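# Move drive, power supply and blanking panel between furniture

## Task

Finish three jobs in whatever order you like. First, take the hard drive off the cart and set it lying flat on the anti-static mat on the work bench, entirely within the mat's edges. Second, carry the spare power supply (a slim steel box with a round fan on one end and gold contacts on the other) from the parts shelving over to the work bench. Third, move the blanking panel from the work bench so it sits completely within the empty bay of the parts shelving. No other item from the bench or shelving may end up on the floor. The hard drive breaks from even a small drop or a firm bump, and a broken drive means failure. When done, release everything and back the robot away. The robot must not topple or finish leaning. Anything that stays in place only because the robot is holding or propping it does not count.

## Robot and tools

Robot: a Hello Robot Stretch 3 with a single arm. It has a two-wheeled base (0.33 m long, 0.34 m wide), a lift that slides up a mast, and a telescoping arm that reaches out to the robot's right side. The base cannot strafe, so the gripper is moved forward or back by driving. Spins happen about the point between the drive wheels, 0.05 m behind the front edge. With the arm pulled in and the wrist folded, a spin sweeps a 0.28 m radius; an unfolded, level gripper reaches farther than that.

Frames: the base frame has its origin on the floor between the drive wheels, x forward, y to the left, z up. hand_pose is reported in this frame at the point where closed fingertips meet. The odometry frame is where the base frame was when the scene began; heading runs -3.142 to 3.142, left positive.

Tool execute_actions takes "actions", a list run in order. Each action may hold "robot" (a command, a list of up to 8 queued commands, or {"stop": true}), "steps" (1 to 450 control steps at 30 per second, default 1) and "until" (ends the action early once all its conditions hold; needs "steps"). An action of only "steps" just waits. A command may contain:
- "base": exactly one of {"translate_m": d}, a straight drive of d metres relative to where the base is when the command begins, forward positive, |d| at most 1; or {"rotate_rad": d}, a spin in place of d radians relative to the current heading, counter-clockwise (left) positive, |d| at most 3.2.
- "joints": absolute targets by name, any subset. lift_m 0 to 1.1 (arm height on the mast); arm_m 0 to 0.52 (extension); wrist_yaw_rad -1.345 to 4.42 (0 along the arm, positive swings toward the robot's front, 3.0 folds over the base); wrist_pitch_rad -1.57 to 0.451 (0 level, negative tips fingers down); wrist_roll_rad -2.911 to 2.911 (0 fingers side by side); gripper_m -0.089 to 0.179 (bigger is wider; the real fingertip gap is 0.007 m less near closed and 0.025 m less fully open, zero below 0.007); head_pan_rad -3.953 to 1.73 (0 ahead, positive left, -1.57 faces along the arm); head_tilt_rad -1.53 to 0.419 (negative down). Unnamed joints keep their targets.
- "contact_limits": {"arm_m": n}, effort percent 1 to 100 at which the arm halts; lower is softer. It lasts until arm_m's next command.
In a queue, {"pause_s": s} waits up to 15 s. Each queued command starts only after the previous one's motions end "done" (gripper or base "off_target" also passes). A new command acts immediately and discards any older queue. Base and joint motions run concurrently and carry on across later actions. One invalid number rejects the whole call.

To wait for everything to finish, use "steps": 450 with "until": {"robot": {"status": "ended"}}. Other conditions compare fields such as lift_m, lift_m_goal, lift_m_status, base_status, translate_m, queue, queue_left or refusals, e.g. [">", 0.3] or ["!=", "moving"]. "any": {"status": "ended"} fires when any one motion ends.

Tool zoom_image: "camera" is head_camera, nav_camera or wrist_camera; "region" is [x0, y0, x1, y1] in pixels of that camera's last image, top-left origin, at most 504 by 504. head_camera is 896x504, nav_camera 672x504, wrist_camera 644x364. The head cameras move with head pan and tilt; the wrist camera rides on the gripper.

Tool finished_scene takes "scene" (an integer) and ends that scene irreversibly; call it only after all motion has stopped and everything rests on its own.

Results: each successful call returns one image per camera plus text. base_status shows progress as (translate_m done of goal). joint_goals and joint_status list targets and states: moving, done, off_target, contact_stop, time_out, stopped, not_commanded, torque_fault. measured_speeds gives encoder rates. refusals, queue and queue_left describe the queue; lines starting refused:, dropped: or replaced: explain failures. robot.on_its_own appears when the robot altered a goal, a joint went slack or switched off, a motor strains at rest, or base_tilt drifts 3 degrees or more. lidar_m is 12 distances for 30-degree sectors, the first straight ahead then counter-clockwise, taken 0.17 m above the floor. wrist_depth_mm and head_depth_mm are 7x7 grids of median depth. motor_effort is percent per motor, peak in brackets, and is quite noisy. base_tilt is in degrees, forward and right positive.

Speed: the base is fast (0.30 m/s, 1.9 rad/s) only when stowed: lift_m under 0.30, arm_m under 0.03, wrist_yaw_rad over 2.54; otherwise 0.10 m/s and 0.63 rad/s.

Gripping: command gripper_m below the object's width to hold; lower squeezes harder but a stall guard may ease off so heavy or slick items can slide. To release, open at least 0.02 beyond the touch value. Neither the reading nor "done" proves a grasp; check the images.

Cautions: fold or unfold the wrist only with lift_m 0.32 to 0.95, wrist_pitch_rad -0.4 and roll near 0; when folded the lift may go down to 0.25. With wrist_yaw_rad below -0.4 keep pitch at -0.5 or lower. Pushing on something rigid with the gripper higher than about 0.45 m, pushing again after a contact_stop, driving while holding or pressing something fixed, or snagging furniture (especially reversing) can tip the robot; if so, reverse the last move in small steps, free the gripper, and lower lift_m to about 0.2. A stopped arm or lift goes slack until commanded again. Wrists and base have no contact stop and can overheat servos (10 s off). Lower the hard drive gently, never drop it, avoid knocking items off, and stay clear of things at the end. Loose objects may occasionally get nudged by outside forces.

Each tool is called as name([rows], argument=value, ...), one row to a line, values as JSON.

## Session

execute_actions(actions=[])

Scene clock: 0.00 s.
robot.base_odometry: x=+0.000 y=+0.000 heading=+0.000 (m, m, rad; robot's odometry frame)
robot.turned_by_wheels: +0.000 (rad since the last result)
robot.turned_by_imu: +0.000 (rad since the last result)
robot.base_tilt: forward=+0.1 right=-0.6 (deg)
robot.lidar_m: 1.84 2.17 0.82 0.82 0.92 1.71 2.43 2.02 1.71 1.36 1.44 2.32
robot.head_depth_mm: 1982 2201 2223 2235 2206 2208 2209 / 1992 2265 2257 2312 2248 2272 2263 / 1990 2346 2316 2310 2303 2346 2289 / 1994 2370 2278 2403 2364 2131 1999 / 1974 2475 2487 2438 2484 2164 2234 / 1992 2511 2531 2531 2523 2354 2265 / 1978 2610 2608 2586 2593 2604 2261
robot.base_status: not_commanded
robot.joint_positions: lift_m=+0.450 arm_m=+0.000 wrist_yaw_rad=+3.071 wrist_pitch_rad=-0.595 wrist_roll_rad=+0.017 gripper_m=+0.037 head_pan_rad=+0.004 head_tilt_rad=+0.009
robot.joint_goals: lift_m=+0.450 arm_m=+0.000 wrist_yaw_rad=+3.071 wrist_pitch_rad=-0.595 wrist_roll_rad=+0.017 gripper_m=+0.037 head_pan_rad=+0.004 head_tilt_rad=+0.009
robot.joint_status: lift_m=not_commanded arm_m=not_commanded wrist_yaw_rad=not_commanded wrist_pitch_rad=not_commanded wrist_roll_rad=not_commanded gripper_m=not_commanded head_pan_rad=not_commanded head_tilt_rad=not_commanded
robot.measured_speeds: translate_m=+0.000 rotate_rad=+0.000 lift_m=+0.000 arm_m=+0.000 wrist_yaw_rad=+0.000 wrist_pitch_rad=+0.000 wrist_roll_rad=+0.000 head_pan_rad=+0.000 head_tilt_rad=+0.000
robot: refusals=0 queue=idle queue_left=0
robot.motor_effort: left_wheel=+0 right_wheel=+1 lift_m=+38 arm_m=-1 wrist_yaw_rad=+0 wrist_pitch_rad=+4 wrist_roll_rad=+0 gripper_m=+0 head_pan_rad=+0 head_tilt_rad=+2 (%)
robot.hand_pose: x=-0.0072 y=+0.0534 z=+0.4256 quat_wxyz=(+0.233, +0.688, +0.182, +0.663) (m; robot's base frame)
robot.wrist_depth_mm: - - 856 838 789 752 710 / - - 967 931 886 817 823 / 835 864 918 942 946 906 - / 719 738 780 803 836 880 916 / 623 645 - 710 731 754 787 / 552 583 - 623 645 662 678 / 507 - - - 562 581 604
pictures: head_camera (sideways: a quarter turn clockwise sets it upright), nav_camera (sideways: a quarter turn counterclockwise sets it upright), wrist_camera
Images, in order (width x height): head_camera 896x504, nav_camera 672x504, wrist_camera 644x364.

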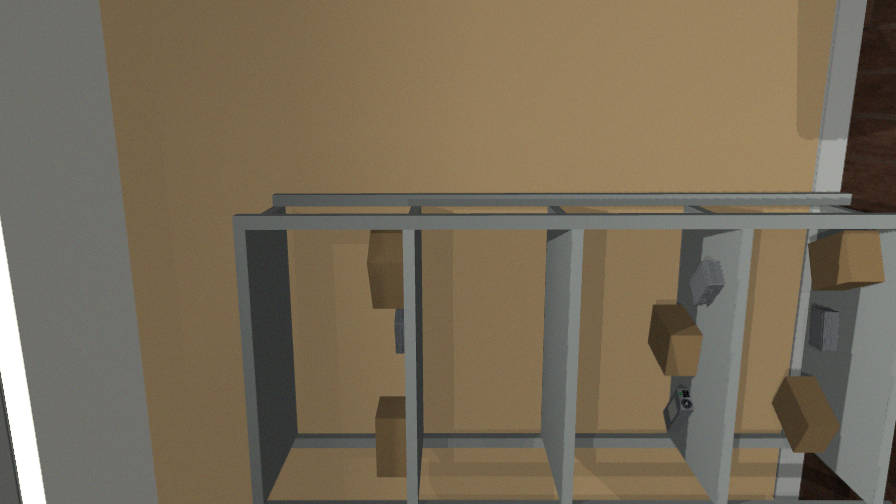

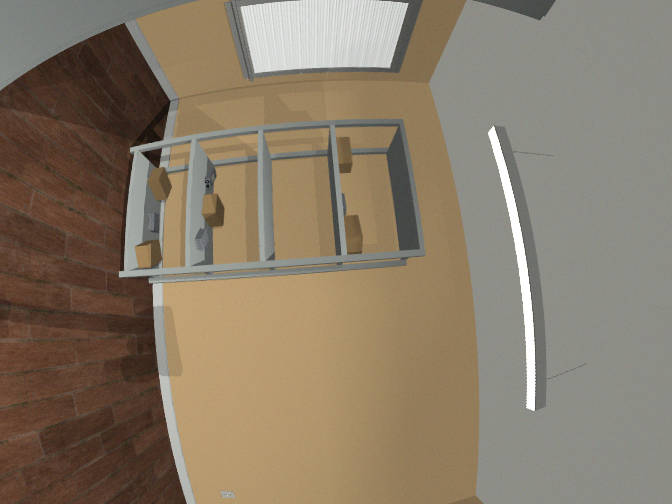

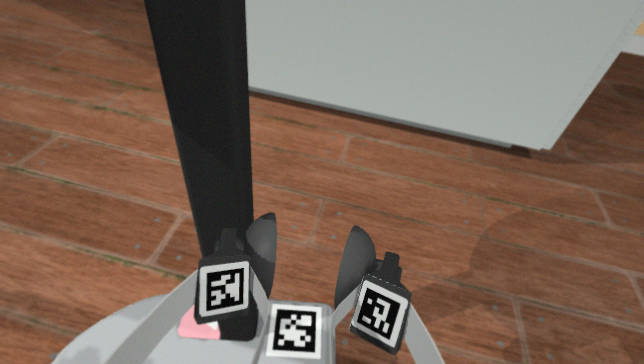

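execute_actions([
  {"robot":{"joints":{"head_pan_rad":1.5,"head_tilt_rad":-0.6}},"steps":200,"until":{"robot":{"status":"ended"}}},
])

execute_actions([
  {"robot":{"joints":{"head_pan_rad":-1.5,"head_tilt_rad":-0.6}},"steps":200,"until":{"robot":{"status":"ended"}}},
])

execute_actions([
  {"robot":{"joints":{"head_pan_rad":-3.1,"head_tilt_rad":-0.6}},"steps":200,"until":{"robot":{"status":"ended"}}},
])

Scene clock: 6.57 s.
robot.base_odometry: x=+0.000 y=+0.000 heading=+0.000 (m, m, rad; robot's odometry frame)
robot.turned_by_wheels: +0.000 (rad since the last result)
robot.turned_by_imu: -0.001 (rad since the last result)
robot.base_tilt: forward=+0.0 right=-0.5 (deg)
robot.lidar_m: 1.85 2.17 0.82 0.82 0.92 1.72 2.43 2.02 1.71 1.36 1.44 2.32
robot.head_depth_mm: 662 726 811 911 1043 1215 1257 / 674 742 824 930 1064 1241 1258 / 682 752 837 949 1087 1281 1266 / 693 764 848 962 1109 1314 1266 / 703 775 865 986 1132 1347 1269 / 713 792 887 1005 1168 1388 1274 / 721 798 899 1023 1222 1472 1317
robot.base_status: not_commanded
robot.joint_positions: lift_m=+0.450 arm_m=+0.000 wrist_yaw_rad=+3.071 wrist_pitch_rad=-0.595 wrist_roll_rad=+0.017 gripper_m=+0.037 head_pan_rad=+1.493 head_tilt_rad=-0.592
robot.joint_goals: lift_m=+0.450 arm_m=+0.000 wrist_yaw_rad=+3.071 wrist_pitch_rad=-0.595 wrist_roll_rad=+0.017 gripper_m=+0.037 head_pan_rad=+1.500 head_tilt_rad=-0.600
robot.joint_status: lift_m=not_commanded arm_m=not_commanded wrist_yaw_rad=not_commanded wrist_pitch_rad=not_commanded wrist_roll_rad=not_commanded gripper_m=not_commanded head_pan_rad=done head_tilt_rad=done
robot.measured_speeds: translate_m=+0.000 rotate_rad=+0.000 lift_m=+0.000 arm_m=+0.000 wrist_yaw_rad=+0.000 wrist_pitch_rad=+0.000 wrist_roll_rad=+0.000 head_pan_rad=+0.000 head_tilt_rad=+0.000
robot: refusals=0 queue=done queue_left=0
robot.motor_effort: left_wheel=+0(0) right_wheel=+1(1) lift_m=+37(36) arm_m=-1(1) wrist_yaw_rad=+0(1) wrist_pitch_rad=+4(4) wrist_roll_rad=+0(0) gripper_m=+0(0) head_pan_rad=+2(29) head_tilt_rad=-4(32) (%)
robot.hand_pose: x=-0.0072 y=+0.0534 z=+0.4256 quat_wxyz=(+0.233, +0.688, +0.182, +0.663) (m; robot's base frame)
robot.wrist_depth_mm: - - 866 835 791 754 717 / - - 968 928 876 832 815 / 835 851 912 943 945 914 - / 728 741 801 799 841 877 921 / 627 644 - 702 725 744 782 / 558 577 - 619 639 653 682 / 504 - - - 562 578 606
pictures: head_camera (sideways: a quarter turn clockwise sets it upright), nav_camera (sideways: a quarter turn counterclockwise sets it upright), wrist_camera
camera_calibration (this result's frames):
head_camera: T_world_to_cam=[[-0.0551155, -0.54176, -0.838724, 1.115], [-0.998373, 0.0421943, 0.0383518, -0.0355623], [0.0146119, 0.839473, -0.543204, 0.669631], [0, 0, 0, 1]] pos_world=[0.0161647, 0.043425, 1.30029]
nav_camera: T_world_to_cam=[[0.101492, 0.501989, 0.858898, -1.07816], [0.99072, -0.129456, -0.0414068, 0.103412], [0.0904037, 0.855131, -0.510469, 0.628233], [0, 0, 0, 1]] pos_world=[-0.0498228, 0.0173928, 1.25101]
wrist_camera: T_world_to_cam=[[0.994998, 0.0423358, 0.0904834, -0.0357976], [0.0933691, -0.716181, -0.69164, 0.370104], [0.0355214, 0.696629, -0.716552, 0.437345], [0, 0, 0, 1]] pos_world=[-0.0144728, -0.0380903, 0.572598]
Images, in order (width x height): head_camera 896x504, nav_camera 672x504, wrist_camera 644x364.

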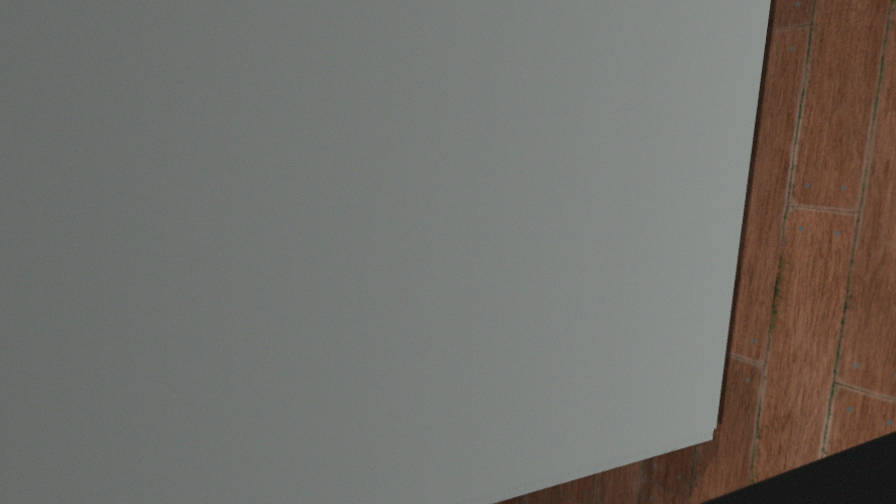

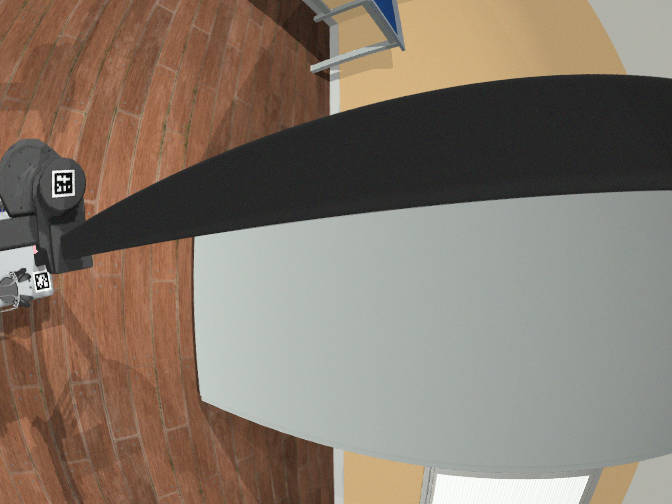

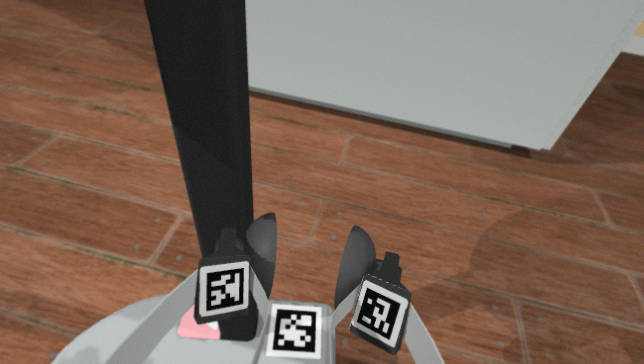

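Scene clock: 8.47 s.
robot.base_odometry: x=+0.000 y=+0.000 heading=+0.000 (m, m, rad; robot's odometry frame)
robot.turned_by_wheels: +0.000 (rad since the last result)
robot.turned_by_imu: +0.000 (rad since the last result)
robot.base_tilt: forward=+0.1 right=-0.5 (deg)
robot.lidar_m: 1.84 2.17 0.82 0.82 0.92 1.72 2.43 2.01 1.72 1.36 1.44 2.32
robot.head_depth_mm: 1427 1579 1711 1929 1817 1490 1265 / 1469 1612 1802 1991 1809 1478 1260 / 1509 1664 1842 2073 1809 1495 1255 / 1558 1716 1871 2034 1811 1493 1266 / 1599 1764 1778 1845 1843 1489 1269 / 1648 1833 1820 1947 1838 1507 1270 / 1713 1897 2157 2346 1849 1508 1280
robot.base_status: not_commanded
robot.joint_positions: lift_m=+0.450 arm_m=+0.000 wrist_yaw_rad=+3.071 wrist_pitch_rad=-0.595 wrist_roll_rad=+0.017 gripper_m=+0.037 head_pan_rad=-1.493 head_tilt_rad=-0.592
robot.joint_goals: lift_m=+0.450 arm_m=+0.000 wrist_yaw_rad=+3.071 wrist_pitch_rad=-0.595 wrist_roll_rad=+0.017 gripper_m=+0.037 head_pan_rad=-1.500 head_tilt_rad=-0.600
robot.joint_status: lift_m=not_commanded arm_m=not_commanded wrist_yaw_rad=not_commanded wrist_pitch_rad=not_commanded wrist_roll_rad=not_commanded gripper_m=not_commanded head_pan_rad=done head_tilt_rad=done
robot.measured_speeds: translate_m=+0.000 rotate_rad=+0.000 lift_m=+0.000 arm_m=+0.000 wrist_yaw_rad=+0.000 wrist_pitch_rad=+0.000 wrist_roll_rad=+0.000 head_pan_rad=+0.000 head_tilt_rad=+0.000
robot: refusals=0 queue=done queue_left=0
robot.motor_effort: left_wheel=+0(0) right_wheel=+1(1) lift_m=+38(38) arm_m=-1(1) wrist_yaw_rad=+0(1) wrist_pitch_rad=+4(4) wrist_roll_rad=+0(0) gripper_m=+0(1) head_pan_rad=-2(27) head_tilt_rad=-3(2) (%)
robot.hand_pose: x=-0.0072 y=+0.0534 z=+0.4256 quat_wxyz=(+0.233, +0.688, +0.182, +0.663) (m; robot's base frame)
robot.wrist_depth_mm: - - 878 848 791 739 711 / - - 968 927 864 825 811 / 822 843 917 952 946 910 - / 722 756 783 812 849 893 928 / 629 650 - 703 727 743 769 / 559 580 - 619 637 662 678 / 509 - - - 565 580 602
pictures: head_camera (sideways: a quarter turn clockwise sets it upright), nav_camera (sideways: a quarter turn counterclockwise sets it upright), wrist_camera
camera_calibration (this result's frames):
head_camera: T_world_to_cam=[[-0.0297828, 0.544009, -0.838551, 1.11462], [0.992799, 0.113487, 0.0383632, -0.0477233], [0.116034, -0.831369, -0.543472, 0.66936], [0, 0, 0, 1]] pos_world=[0.00290734, -0.0444611, 1.30027]
nav_camera: T_world_to_cam=[[-0.0222109, -0.511936, 0.858736, -1.0772], [-0.998802, -0.0260952, -0.0413903, 0.115527], [0.0435981, -0.858627, -0.510743, 0.628875], [0, 0, 0, 1]] pos_world=[0.0640453, -0.00847301, 1.25101]
wrist_camera: T_world_to_cam=[[0.994998, 0.0423356, 0.0904831, -0.0357975], [0.0933688, -0.716181, -0.69164, 0.370104], [0.0355213, 0.696629, -0.716552, 0.437345], [0, 0, 0, 1]] pos_world=[-0.0144728, -0.0380903, 0.572598]
Images, in order (width x height): head_camera 896x504, nav_camera 672x504, wrist_camera 644x364.

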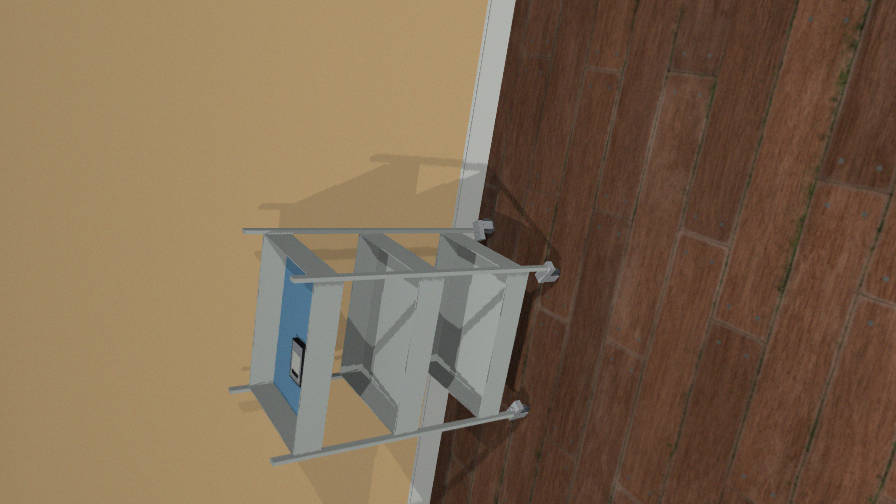

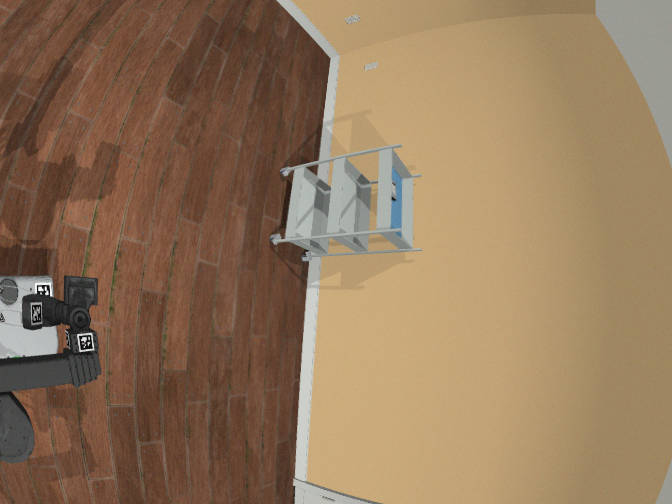

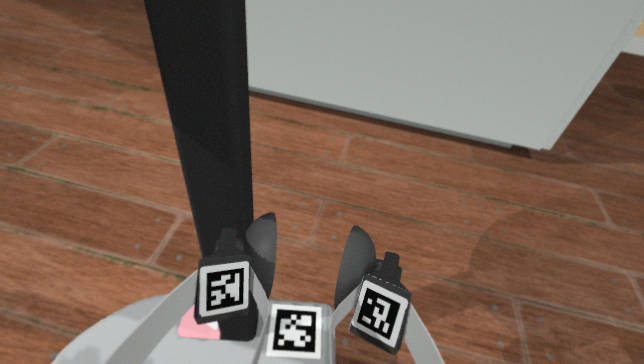

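Scene clock: 9.80 s.
robot.base_odometry: x=+0.000 y=+0.000 heading=+0.000 (m, m, rad; robot's odometry frame)
robot.turned_by_wheels: +0.000 (rad since the last result)
robot.turned_by_imu: +0.000 (rad since the last result)
robot.base_tilt: forward=+0.1 right=-0.6 (deg)
robot.lidar_m: 1.85 2.17 0.82 0.82 0.92 1.72 2.43 2.02 1.72 1.35 1.44 2.31
robot.head_depth_mm: 2079 2259 2505 2318 1805 1493 1263 / 2111 2315 2585 2317 1803 1490 1254 / 2163 2408 2666 2321 1826 1491 1270 / 2243 2447 2770 2340 1818 1490 1261 / 2272 2536 2813 2343 1842 1493 1272 / 2344 2633 2866 2376 1832 1513 1273 / 2390 2688 2926 2340 1836 1513 1270
robot.base_status: not_commanded
robot.joint_positions: lift_m=+0.450 arm_m=+0.000 wrist_yaw_rad=+3.071 wrist_pitch_rad=-0.595 wrist_roll_rad=+0.017 gripper_m=+0.037 head_pan_rad=-3.093 head_tilt_rad=-0.592
robot.joint_goals: lift_m=+0.450 arm_m=+0.000 wrist_yaw_rad=+3.071 wrist_pitch_rad=-0.595 wrist_roll_rad=+0.017 gripper_m=+0.037 head_pan_rad=-3.100 head_tilt_rad=-0.600
robot.joint_status: lift_m=not_commanded arm_m=not_commanded wrist_yaw_rad=not_commanded wrist_pitch_rad=not_commanded wrist_roll_rad=not_commanded gripper_m=not_commanded head_pan_rad=done head_tilt_rad=done
robot.measured_speeds: translate_m=+0.000 rotate_rad=+0.000 lift_m=+0.000 arm_m=+0.000 wrist_yaw_rad=+0.000 wrist_pitch_rad=+0.000 wrist_roll_rad=+0.000 head_pan_rad=+0.000 head_tilt_rad=+0.000
robot: refusals=0 queue=done queue_left=0
robot.motor_effort: left_wheel=+0(0) right_wheel=+1(1) lift_m=+37(37) arm_m=-1(0) wrist_yaw_rad=+0(0) wrist_pitch_rad=+4(4) wrist_roll_rad=+0(0) gripper_m=+0(0) head_pan_rad=-2(30) head_tilt_rad=-4(4) (%)
robot.hand_pose: x=-0.0072 y=+0.0534 z=+0.4256 quat_wxyz=(+0.233, +0.688, +0.182, +0.663) (m; robot's base frame)
robot.wrist_depth_mm: - - 867 838 785 753 710 / - - 945 925 877 809 827 / 835 856 909 938 945 904 - / 722 752 778 804 834 883 929 / 626 651 - 700 726 758 780 / 561 576 - 622 640 657 684 / 510 - - - 563 580 594
pictures: head_camera (sideways: a quarter turn clockwise sets it upright), nav_camera (sideways: a quarter turn counterclockwise sets it upright), wrist_camera
camera_calibration (this result's frames):
head_camera: T_world_to_cam=[[0.544674, 0.0138869, -0.838533, 1.11109], [0.0844484, -0.995689, 0.0383644, -0.0421838], [-0.834385, -0.0917089, -0.543498, 0.675193], [0, 0, 0, 1]] pos_world=[-0.0382488, 0.00448953, 1.30027]
nav_camera: T_world_to_cam=[[-0.511097, 0.0371481, 0.85872, -1.0742], [0.00308121, 0.999138, -0.0413887, 0.109413], [-0.859518, -0.0185077, -0.510771, 0.63442], [0, 0, 0, 1]] pos_world=[-0.00405969, -0.0576731, 1.251]
wrist_camera: T_world_to_cam=[[0.994998, 0.0423361, 0.0904834, -0.0357976], [0.0933694, -0.716181, -0.69164, 0.370104], [0.0355212, 0.696629, -0.716552, 0.437345], [0, 0, 0, 1]] pos_world=[-0.0144728, -0.0380903, 0.572598]
Images, in order (width x height): head_camera 896x504, nav_camera 672x504, wrist_camera 644x364.

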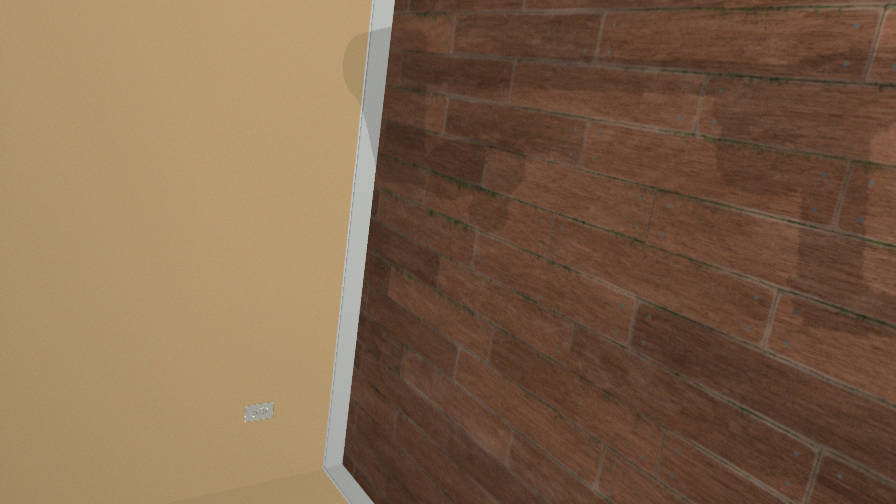

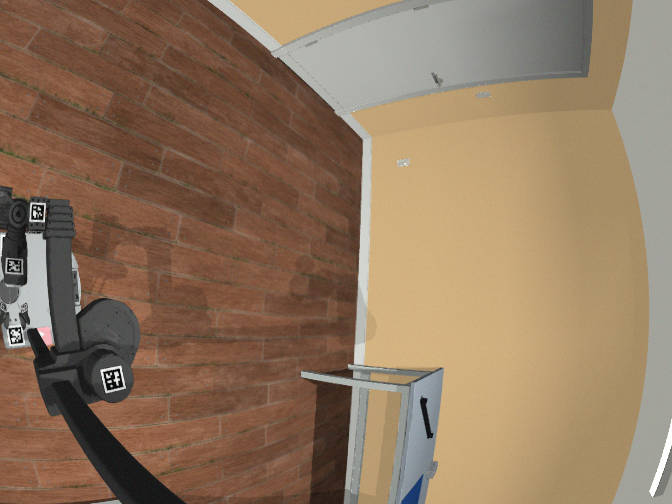

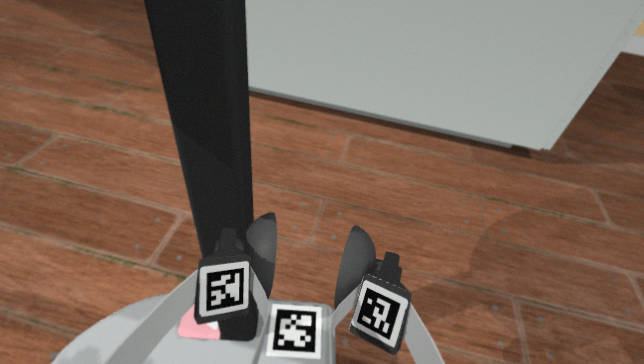

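execute_actions([
  {"robot":[{"joints":{"lift_m":0.28,"wrist_pitch_rad":-0.4,"head_pan_rad":-1.57,"head_tilt_rad":-0.9}},{"base":{"rotate_rad":-1.046}},{"base":{"translate_m":1.0}},{"base":{"translate_m":0.2}},{"base":{"rotate_rad":0.80}},{"joints":{"lift_m":0.9}}],"steps":450,"until":{"robot":{"status":"ended"}}},
])

Scene clock: 51.40 s.
robot.base_odometry: x=+0.601 y=-1.038 heading=-0.246 (m, m, rad; robot's odometry frame)
robot.turned_by_wheels: -0.246 (rad since the last result)
robot.turned_by_imu: -0.248 (rad since the last result)
robot.base_tilt: forward=+0.2 right=-0.6 (deg)
robot.lidar_m: 1.51 1.55 1.60 1.74 1.76 2.77 3.21 1.22 0.42 0.40 0.41 1.13
robot.head_depth_mm: 750 875 903 788 911 1200 1132 / 749 871 906 790 957 1190 1167 / 745 864 901 792 951 1196 1191 / 742 859 903 782 957 1203 1110 / 737 860 904 801 906 1241 1142 / 740 854 1019 1269 1430 1285 1147 / 737 853 1014 1253 1441 1275 1144
robot.base_status: done (rotate_rad +0.7999 of +0.8000)
robot.joint_positions: lift_m=+0.419 arm_m=+0.000 wrist_yaw_rad=+3.071 wrist_pitch_rad=-0.419 wrist_roll_rad=+0.017 gripper_m=+0.037 head_pan_rad=-1.577 head_tilt_rad=-0.889
robot.joint_goals: lift_m=+0.900 arm_m=+0.000 wrist_yaw_rad=+3.071 wrist_pitch_rad=-0.400 wrist_roll_rad=+0.017 gripper_m=+0.037 head_pan_rad=-1.570 head_tilt_rad=-0.900
robot.joint_status: lift_m=moving arm_m=not_commanded wrist_yaw_rad=not_commanded wrist_pitch_rad=done wrist_roll_rad=not_commanded gripper_m=not_commanded head_pan_rad=done head_tilt_rad=done
robot.measured_speeds: translate_m=+0.000 rotate_rad=+0.000 lift_m=+0.110 arm_m=+0.000 wrist_yaw_rad=+0.000 wrist_pitch_rad=+0.000 wrist_roll_rad=+0.000 head_pan_rad=+0.000 head_tilt_rad=+0.000
robot: refusals=0 queue=running queue_left=0
robot.motor_effort: left_wheel=-1(10) right_wheel=+3(13) lift_m=+48(49) arm_m=-1(1) wrist_yaw_rad=+0(0) wrist_pitch_rad=+6(6) wrist_roll_rad=+0(0) gripper_m=+0(0) head_pan_rad=+2(29) head_tilt_rad=-5(22) (%)
robot.hand_pose: x=-0.0055 y=+0.0789 z=+0.4314 quat_wxyz=(+0.173, +0.702, +0.121, +0.680) (m; robot's base frame)
robot.wrist_depth_mm: - - - - - - - / - - - - - - - / - - - - - - - / 824 865 951 989 - - - / 694 722 - 812 863 889 927 / 599 623 - 671 710 735 770 / 531 542 572 578 604 631 653
pictures: head_camera (sideways: a quarter turn clockwise sets it upright), nav_camera (sideways: a quarter turn counterclockwise sets it upright), wrist_camera
camera_calibration (this result's frames):
head_camera: T_world_to_cam=[[0.0171224, 0.765989, -0.642626, 0.858972], [0.99874, 0.0172229, 0.04714, -0.0591693], [0.0471766, -0.642623, -0.764729, 0.957578], [0, 0, 0, 1]] pos_world=[-0.000788187, -0.0415819, 1.28707]
nav_camera: T_world_to_cam=[[-0.0662926, -0.737154, 0.672465, -0.834127], [-0.997426, 0.0674211, -0.0244209, 0.0934135], [-0.0273363, -0.672353, -0.739726, 0.927175], [0, 0, 0, 1]] pos_world=[0.0632221, 0.00221, 1.24906]
wrist_camera: T_world_to_cam=[[0.993754, 0.0249066, 0.108777, -0.0456965], [0.102767, -0.58419, -0.805085, 0.430866], [0.0434944, 0.811235, -0.5831, 0.357108], [0, 0, 0, 1]] pos_world=[-0.0143998, -0.0368528, 0.560084]
Images, in order (width x height): head_camera 896x504, nav_camera 672x504, wrist_camera 644x364.

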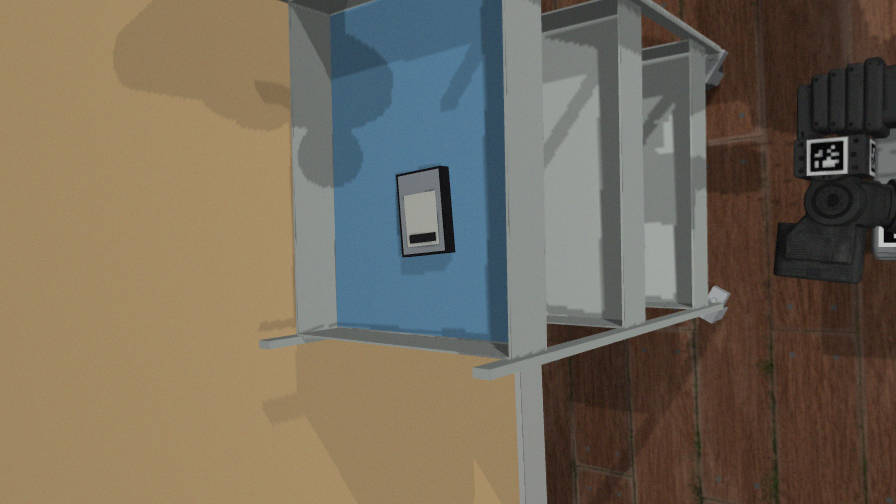

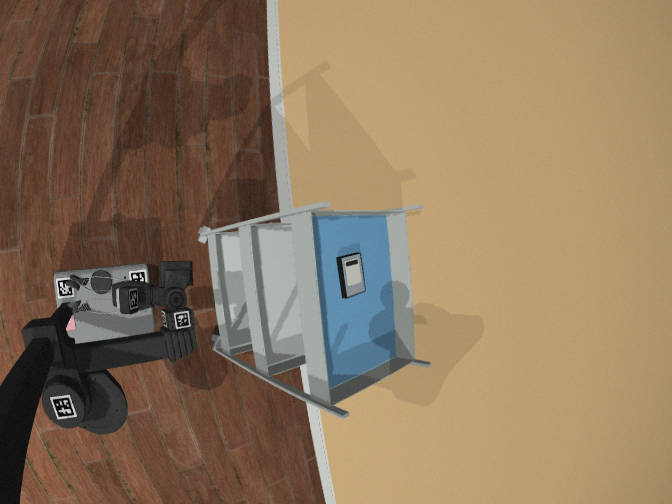

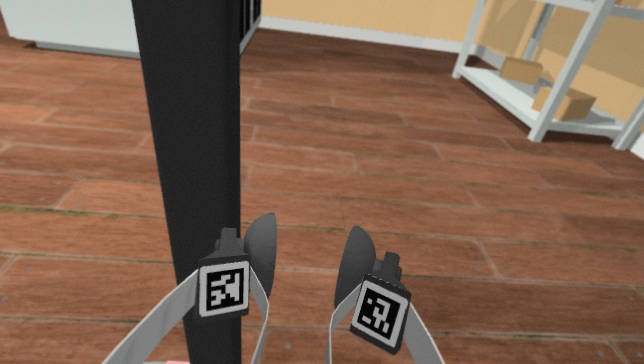

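execute_actions([
  {"robot":[{"joints":{"lift_m":0.92}},{"joints":{"wrist_yaw_rad":0.0,"wrist_roll_rad":0.0}},{"joints":{"lift_m":1.0,"wrist_pitch_rad":-1.57,"arm_m":0.25,"gripper_m":0.15}}],"steps":450,"until":{"robot":{"status":"ended"}}},
])

Scene clock: 70.90 s.
robot.base_odometry: x=+0.601 y=-1.038 heading=-0.246 (m, m, rad; robot's odometry frame)
robot.turned_by_wheels: +0.000 (rad since the last result)
robot.turned_by_imu: -0.002 (rad since the last result)
robot.base_tilt: forward=+0.0 right=-0.7 (deg)
robot.lidar_m: 1.51 1.55 1.59 1.74 1.76 2.77 3.20 1.22 0.42 0.40 0.41 1.13
robot.head_depth_mm: 736 892 905 791 914 1213 1128 / - 894 900 774 953 1194 1132 / - - 890 791 945 1190 1147 / 742 862 897 781 957 1197 1138 / 740 862 903 781 906 1245 1143 / 738 859 1023 1260 1436 1276 1142 / 738 852 1018 1255 1438 1286 1147
robot.base_status: done (rotate_rad +0.7999 of +0.8000)
robot.joint_positions: lift_m=+1.000 arm_m=+0.250 wrist_yaw_rad=+0.001 wrist_pitch_rad=-1.565 wrist_roll_rad=+0.003 gripper_m=+0.150 head_pan_rad=-1.577 head_tilt_rad=-0.889
robot.joint_goals: lift_m=+1.000 arm_m=+0.250 wrist_yaw_rad=+0.000 wrist_pitch_rad=-1.570 wrist_roll_rad=+0.000 gripper_m=+0.150 head_pan_rad=-1.570 head_tilt_rad=-0.900
robot.joint_status: lift_m=done arm_m=done wrist_yaw_rad=done wrist_pitch_rad=done wrist_roll_rad=done gripper_m=done head_pan_rad=done head_tilt_rad=done
robot.measured_speeds: translate_m=+0.000 rotate_rad=+0.000 lift_m=+0.000 arm_m=+0.000 wrist_yaw_rad=+0.000 wrist_pitch_rad=+0.000 wrist_roll_rad=+0.000 head_pan_rad=+0.000 head_tilt_rad=+0.000
robot: refusals=0 queue=done queue_left=0
robot.motor_effort: left_wheel=-2(2) right_wheel=+3(3) lift_m=+48(51) arm_m=+3(3) wrist_yaw_rad=+0(5) wrist_pitch_rad=-1(5) wrist_roll_rad=-2(2) gripper_m=+1(88) head_pan_rad=+2(2) head_tilt_rad=-5(5) (%)
robot.hand_pose: x=-0.0216 y=-0.3721 z=+0.8819 quat_wxyz=(+0.501, +0.498, -0.502, -0.500) (m; robot's base frame)
robot.wrist_depth_mm: 968 966 346 332 342 343 336 / - - 354 354 349 349 346 / - - 359 361 360 358 351 / - - - - - 368 339 / - - - - - - - / - - - - - - - / - - - - - - -
pictures: head_camera (sideways: a quarter turn clockwise sets it upright), nav_camera (sideways: a quarter turn counterclockwise sets it upright), wrist_camera
camera_calibration (this result's frames):
head_camera: T_world_to_cam=[[0.0171222, 0.765989, -0.642626, 0.858972], [0.99874, 0.0172231, 0.04714, -0.0591693], [0.0471767, -0.642623, -0.764729, 0.957578], [0, 0, 0, 1]] pos_world=[-0.000788177, -0.0415819, 1.28707]
nav_camera: T_world_to_cam=[[-0.0662924, -0.737154, 0.672465, -0.834127], [-0.997426, 0.0674209, -0.0244209, 0.0934135], [-0.0273362, -0.672353, -0.739726, 0.927175], [0, 0, 0, 1]] pos_world=[0.0632221, 0.00221002, 1.24906]
wrist_camera: T_world_to_cam=[[-0.987501, -0.152195, -0.0409757, -0.0440989], [-0.157275, 0.96855, 0.192811, 0.223822], [0.0103421, 0.196845, -0.98038, 1.10739], [0, 0, 0, 1]] pos_world=[-0.019799, -0.441478, 1.0407]
Images, in order (width x height): head_camera 896x504, nav_camera 672x504, wrist_camera 644x364.

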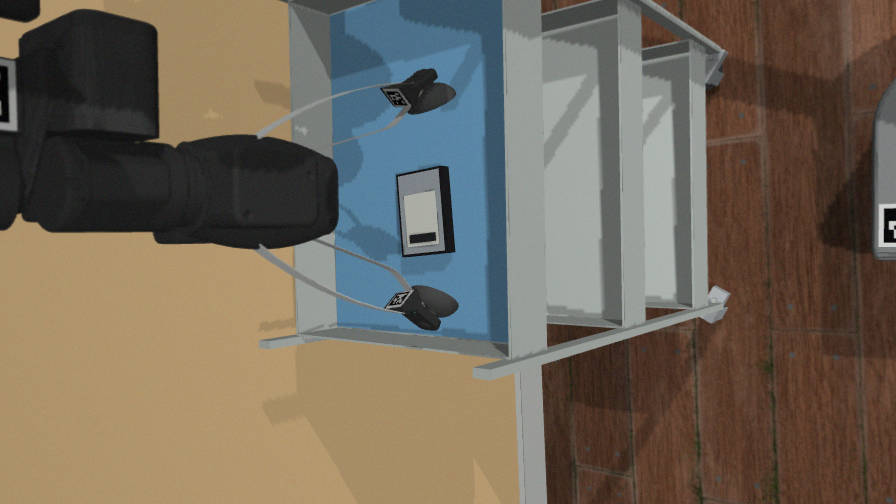

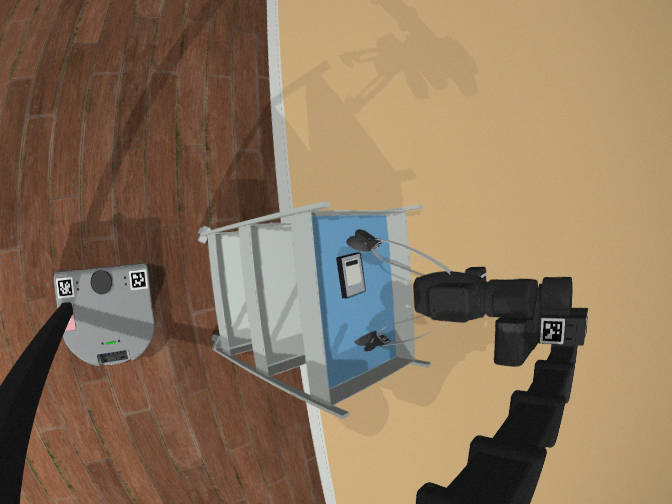

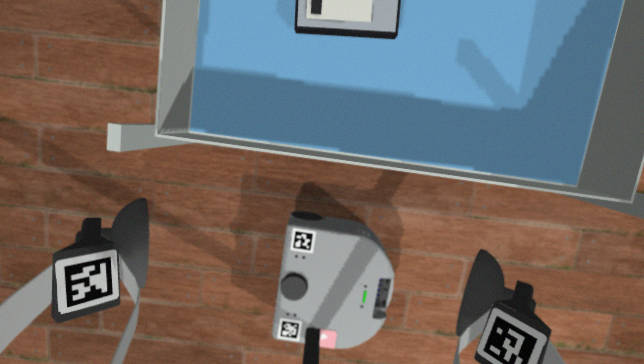

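execute_actions([
  {"robot":[{"joints":{"arm_m":0.44}},{"joints":{"lift_m":0.9}}],"steps":450,"until":{"robot":{"status":"ended"}}},
])

Scene clock: 78.27 s.
robot.base_odometry: x=+0.601 y=-1.038 heading=-0.246 (m, m, rad; robot's odometry frame)
robot.turned_by_wheels: +0.000 (rad since the last result)
robot.turned_by_imu: -0.001 (rad since the last result)
robot.base_tilt: forward=+0.1 right=-0.5 (deg)
robot.lidar_m: 1.51 1.55 1.60 1.74 1.76 2.76 3.21 1.22 0.42 0.40 0.41 1.13
robot.head_depth_mm: 722 - 893 774 916 1200 1131 / - 890 902 790 950 1197 1136 / - 884 906 795 955 1197 1140 / 740 861 905 785 955 1205 1137 / 741 859 898 800 910 1240 1145 / 742 858 1017 1254 1432 1282 1145 / 735 857 1024 1256 1442 1283 1142
robot.base_status: done (rotate_rad +0.7999 of +0.8000)
robot.joint_positions: lift_m=+0.900 arm_m=+0.440 wrist_yaw_rad=+0.000 wrist_pitch_rad=-1.566 wrist_roll_rad=+0.003 gripper_m=+0.150 head_pan_rad=-1.577 head_tilt_rad=-0.889
robot.joint_goals: lift_m=+0.900 arm_m=+0.440 wrist_yaw_rad=+0.000 wrist_pitch_rad=-1.570 wrist_roll_rad=+0.000 gripper_m=+0.150 head_pan_rad=-1.570 head_tilt_rad=-0.900
robot.joint_status: lift_m=done arm_m=done wrist_yaw_rad=done wrist_pitch_rad=done wrist_roll_rad=done gripper_m=done head_pan_rad=done head_tilt_rad=done
robot.measured_speeds: translate_m=+0.000 rotate_rad=+0.000 lift_m=+0.000 arm_m=+0.000 wrist_yaw_rad=+0.000 wrist_pitch_rad=+0.000 wrist_roll_rad=+0.000 head_pan_rad=+0.000 head_tilt_rad=+0.000
robot: refusals=0 queue=done queue_left=0
robot.motor_effort: left_wheel=-1(2) right_wheel=+3(3) lift_m=+25(48) arm_m=+3(3) wrist_yaw_rad=+0(0) wrist_pitch_rad=-1(1) wrist_roll_rad=-2(1) gripper_m=+0(1) head_pan_rad=+2(2) head_tilt_rad=-5(5) (%)
robot.hand_pose: x=-0.0216 y=-0.5619 z=+0.7828 quat_wxyz=(+0.501, +0.498, -0.502, -0.500) (m; robot's base frame)
robot.wrist_depth_mm: 815 252 254 252 250 248 248 / 896 258 258 256 256 255 252 / 921 262 265 264 263 262 259 / 932 271 269 255 267 268 266 / 955 278 277 260 275 274 274 / - 286 286 284 283 279 278 / - 293 292 292 290 - 286
pictures: head_camera (sideways: a quarter turn clockwise sets it upright), nav_camera (sideways: a quarter turn counterclockwise sets it upright), wrist_camera
camera_calibration (this result's frames):
head_camera: T_world_to_cam=[[0.0171222, 0.765989, -0.642626, 0.858972], [0.99874, 0.0172231, 0.04714, -0.0591693], [0.0471767, -0.642623, -0.764728, 0.957578], [0, 0, 0, 1]] pos_world=[-0.000788177, -0.0415819, 1.28707]
nav_camera: T_world_to_cam=[[-0.0662924, -0.737154, 0.672465, -0.834127], [-0.997426, 0.0674209, -0.0244209, 0.0934135], [-0.0273362, -0.672353, -0.739726, 0.927175], [0, 0, 0, 1]] pos_world=[0.0632221, 0.00221001, 1.24906]
wrist_camera: T_world_to_cam=[[-0.987515, -0.152073, -0.0410718, -0.076909], [-0.157181, 0.968442, 0.193425, 0.42627], [0.0103609, 0.197466, -0.980255, 1.0478], [0, 0, 0, 1]] pos_world=[-0.0198035, -0.631419, 0.9415]
Images, in order (width x height): head_camera 896x504, nav_camera 672x504, wrist_camera 644x364.

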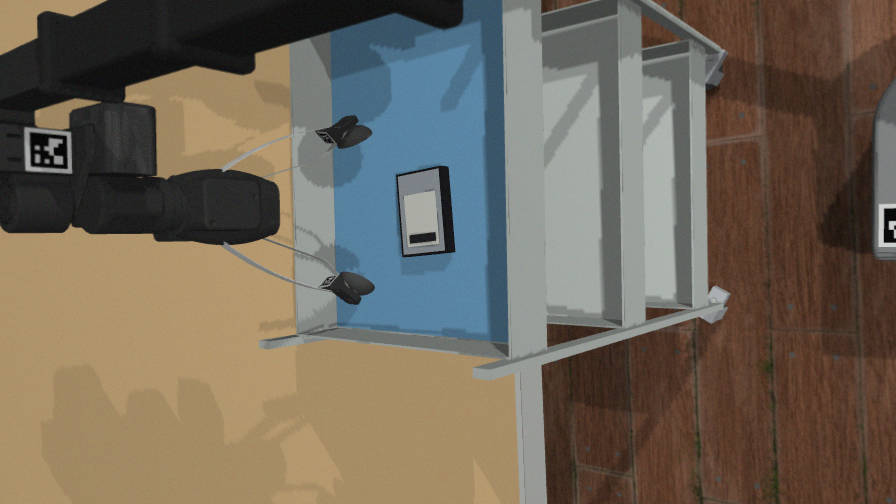

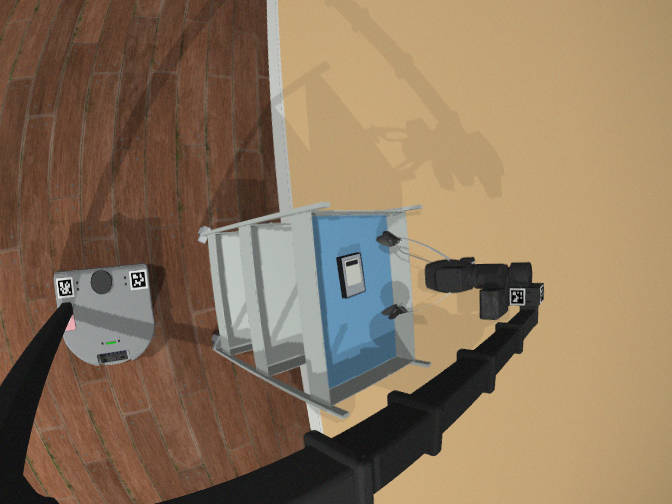

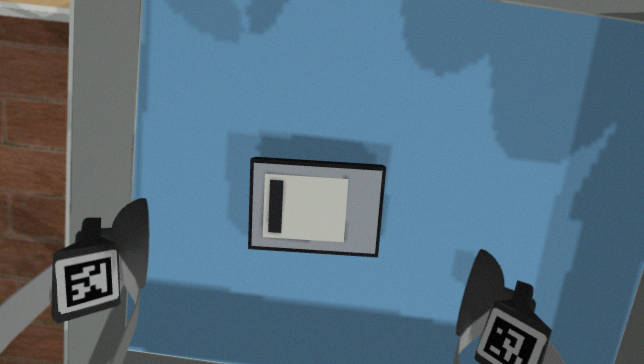

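execute_actions([
  {"robot":[{"joints":{"arm_m":0.444,"wrist_yaw_rad":0.086,"gripper_m":0.14}},{"joints":{"lift_m":0.83}}],"steps":450,"until":{"robot":{"status":"ended"}}},
])

Scene clock: 99.90 s.
robot.base_odometry: x=+0.601 y=-1.038 heading=-0.246 (m, m, rad; robot's odometry frame)
robot.turned_by_wheels: +0.000 (rad since the last result)
robot.turned_by_imu: -0.001 (rad since the last result)
robot.base_tilt: forward=-0.1 right=-0.5 (deg)
robot.lidar_m: 1.51 1.55 1.59 1.73 1.75 2.77 3.20 1.22 0.42 0.40 0.41 1.12
robot.head_depth_mm: 749 855 - - 946 1202 1130 / 734 - 899 790 954 1202 1128 / 719 - 899 787 957 1198 1140 / 743 863 904 782 955 1203 1148 / 741 859 905 795 906 1240 1143 / 736 857 1031 1258 1427 1276 1142 / 735 853 1023 1255 1449 1289 1145
robot.base_status: done (rotate_rad +0.7999 of +0.8000)
robot.joint_positions: lift_m=+0.830 arm_m=+0.444 wrist_yaw_rad=+0.084 wrist_pitch_rad=-1.566 wrist_roll_rad=+0.003 gripper_m=+0.140 head_pan_rad=-1.577 head_tilt_rad=-0.889
robot.joint_goals: lift_m=+0.830 arm_m=+0.444 wrist_yaw_rad=+0.086 wrist_pitch_rad=-1.570 wrist_roll_rad=+0.000 gripper_m=+0.140 head_pan_rad=-1.570 head_tilt_rad=-0.900
robot.joint_status: lift_m=done arm_m=done wrist_yaw_rad=done wrist_pitch_rad=done wrist_roll_rad=done gripper_m=done head_pan_rad=done head_tilt_rad=done
robot.measured_speeds: translate_m=+0.000 rotate_rad=+0.000 lift_m=+0.000 arm_m=+0.000 wrist_yaw_rad=+0.000 wrist_pitch_rad=+0.000 wrist_roll_rad=+0.000 head_pan_rad=+0.000 head_tilt_rad=+0.000
robot: refusals=0 queue=done queue_left=0
robot.motor_effort: left_wheel=-2(1) right_wheel=+3(3) lift_m=+25(26) arm_m=+3(5) wrist_yaw_rad=+3(3) wrist_pitch_rad=-1(1) wrist_roll_rad=-2(2) gripper_m=+0(52) head_pan_rad=+2(1) head_tilt_rad=-5(5) (%)
robot.hand_pose: x=-0.0235 y=-0.5660 z=+0.7128 quat_wxyz=(+0.521, +0.518, -0.480, -0.479) (m; robot's base frame)
robot.wrist_depth_mm: 180 188 188 186 185 184 183 / 188 192 191 190 190 188 187 / 195 197 196 194 194 193 192 / 201 202 198 192 198 197 196 / 206 206 191 188 203 203 202 / - 212 209 194 207 206 207 / 219 218 217 216 214 - 212
pictures: head_camera (sideways: a quarter turn clockwise sets it upright), nav_camera (sideways: a quarter turn counterclockwise sets it upright), wrist_camera
camera_calibration (this result's frames):
head_camera: T_world_to_cam=[[0.0171221, 0.765989, -0.642626, 0.858972], [0.99874, 0.0172234, 0.04714, -0.0591693], [0.0471769, -0.642623, -0.764729, 0.957578], [0, 0, 0, 1]] pos_world=[-0.000788167, -0.0415819, 1.28707]
nav_camera: T_world_to_cam=[[-0.0662923, -0.737154, 0.672465, -0.834127], [-0.997426, 0.0674206, -0.0244209, 0.0934135], [-0.027336, -0.672353, -0.739726, 0.927175], [0, 0, 0, 1]] pos_world=[0.0632221, 0.00221003, 1.24906]
wrist_camera: T_world_to_cam=[[-0.971471, -0.233574, -0.041075, -0.128026], [-0.23708, 0.952036, 0.193445, 0.432295], [-0.00607887, 0.197664, -0.980251, 0.979735], [0, 0, 0, 1]] pos_world=[-0.0159295, -0.635122, 0.871502]
Images, in order (width x height): head_camera 896x504, nav_camera 672x504, wrist_camera 644x364.

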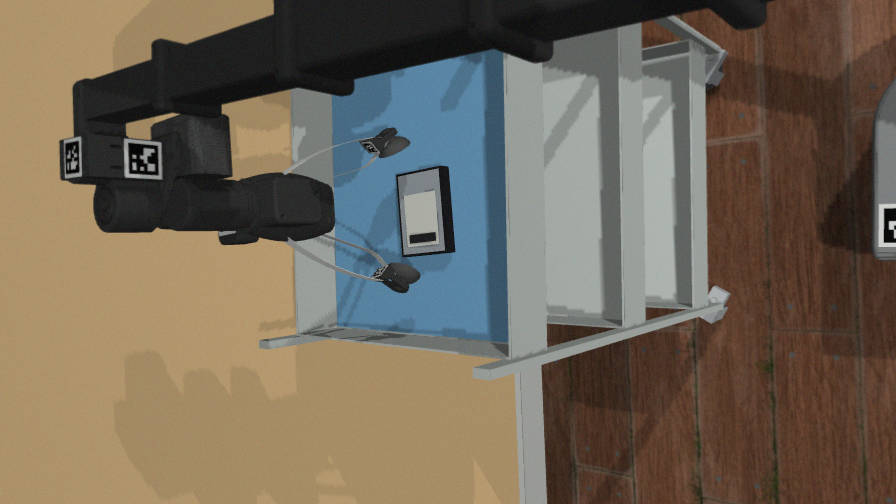

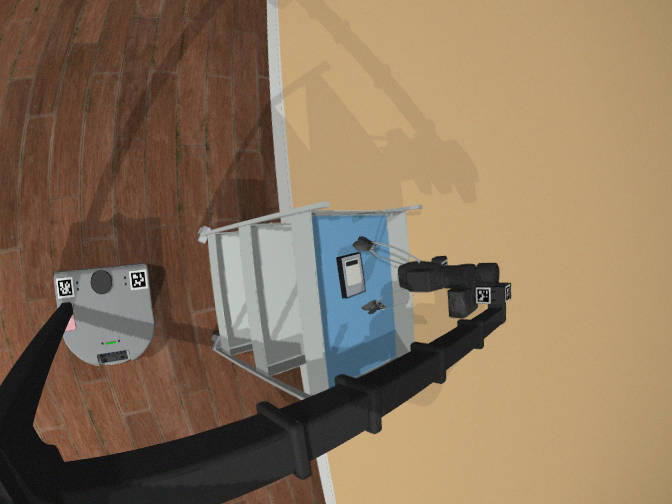

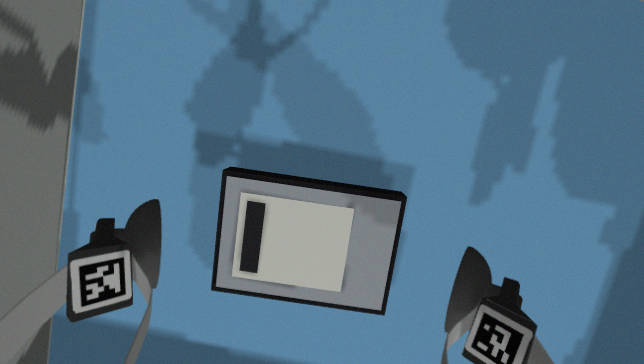

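execute_actions([
  {"robot":[{"joints":{"lift_m":0.80}}],"steps":450,"until":{"robot":{"status":"ended"}}},
])

Scene clock: 104.77 s.
robot.base_odometry: x=+0.601 y=-1.038 heading=-0.246 (m, m, rad; robot's odometry frame)
robot.turned_by_wheels: +0.000 (rad since the last result)
robot.turned_by_imu: -0.001 (rad since the last result)
robot.base_tilt: forward=+0.3 right=-0.5 (deg)
robot.lidar_m: 1.51 1.55 1.59 1.73 1.75 2.77 3.20 1.22 0.42 0.40 0.41 1.12
robot.head_depth_mm: 753 862 959 - - 1172 1122 / 748 - 905 790 955 1199 1137 / 731 - 893 788 952 1205 1142 / 744 862 901 782 957 1208 1135 / 744 856 907 799 906 1238 1143 / 736 858 1026 1264 1428 1281 1142 / 737 852 1017 1264 1432 1291 1142
robot.base_status: done (rotate_rad +0.7999 of +0.8000)
robot.joint_positions: lift_m=+0.800 arm_m=+0.444 wrist_yaw_rad=+0.084 wrist_pitch_rad=-1.566 wrist_roll_rad=+0.003 gripper_m=+0.140 head_pan_rad=-1.577 head_tilt_rad=-0.889
robot.joint_goals: lift_m=+0.800 arm_m=+0.444 wrist_yaw_rad=+0.086 wrist_pitch_rad=-1.570 wrist_roll_rad=+0.000 gripper_m=+0.140 head_pan_rad=-1.570 head_tilt_rad=-0.900
robot.joint_status: lift_m=done arm_m=done wrist_yaw_rad=done wrist_pitch_rad=done wrist_roll_rad=done gripper_m=done head_pan_rad=done head_tilt_rad=done
robot.measured_speeds: translate_m=+0.000 rotate_rad=+0.000 lift_m=+0.000 arm_m=+0.000 wrist_yaw_rad=+0.000 wrist_pitch_rad=+0.000 wrist_roll_rad=+0.000 head_pan_rad=+0.000 head_tilt_rad=+0.000
robot: refusals=0 queue=done queue_left=0
robot.motor_effort: left_wheel=-2(2) right_wheel=+3(3) lift_m=+25(25) arm_m=+3(3) wrist_yaw_rad=+3(3) wrist_pitch_rad=-1(1) wrist_roll_rad=-2(2) gripper_m=+0(1) head_pan_rad=+2(2) head_tilt_rad=-5(5) (%)
robot.hand_pose: x=-0.0235 y=-0.5660 z=+0.6828 quat_wxyz=(+0.521, +0.518, -0.480, -0.479) (m; robot's base frame)
robot.wrist_depth_mm: 160 159 159 158 157 156 156 / 164 163 162 162 161 160 160 / 168 167 166 166 164 164 163 / 172 171 168 168 168 168 167 / 176 174 159 157 159 172 172 / - 180 163 162 175 176 175 / 186 185 184 166 182 - 180
pictures: head_camera (sideways: a quarter turn clockwise sets it upright), nav_camera (sideways: a quarter turn counterclockwise sets it upright), wrist_camera
camera_calibration (this result's frames):
head_camera: T_world_to_cam=[[0.0171222, 0.765989, -0.642626, 0.858972], [0.99874, 0.0172232, 0.04714, -0.0591693], [0.0471768, -0.642623, -0.764729, 0.957578], [0, 0, 0, 1]] pos_world=[-0.000788172, -0.0415819, 1.28707]
nav_camera: T_world_to_cam=[[-0.0662924, -0.737154, 0.672465, -0.834127], [-0.997426, 0.0674207, -0.0244209, 0.0934135], [-0.0273361, -0.672353, -0.739726, 0.927175], [0, 0, 0, 1]] pos_world=[0.0632221, 0.00221003, 1.24906]
wrist_camera: T_world_to_cam=[[-0.971471, -0.233575, -0.041075, -0.129259], [-0.237081, 0.952035, 0.193445, 0.438098], [-0.00607913, 0.197664, -0.980251, 0.950332], [0, 0, 0, 1]] pos_world=[-0.0159294, -0.635123, 0.841507]
Images, in order (width x height): head_camera 896x504, nav_camera 672x504, wrist_camera 644x364.

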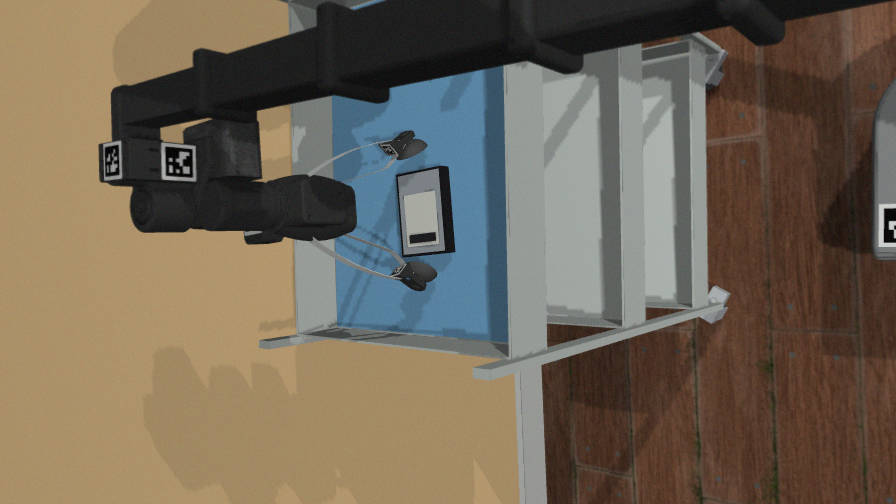

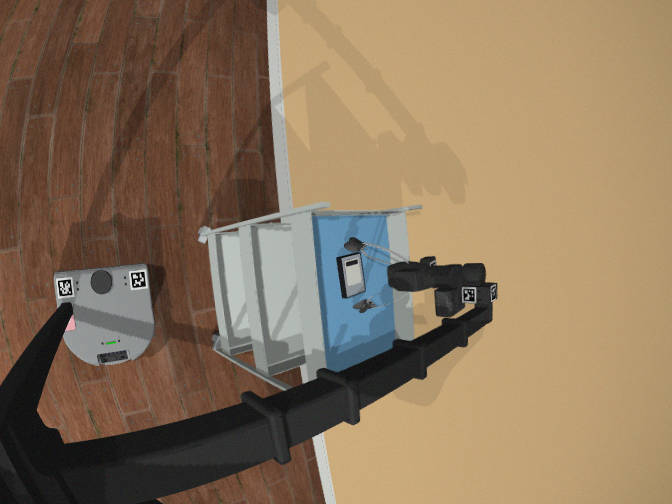

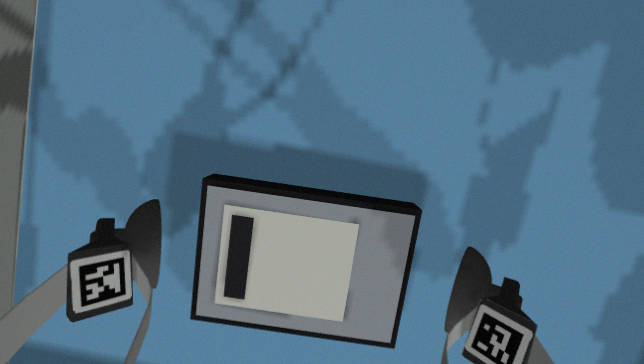

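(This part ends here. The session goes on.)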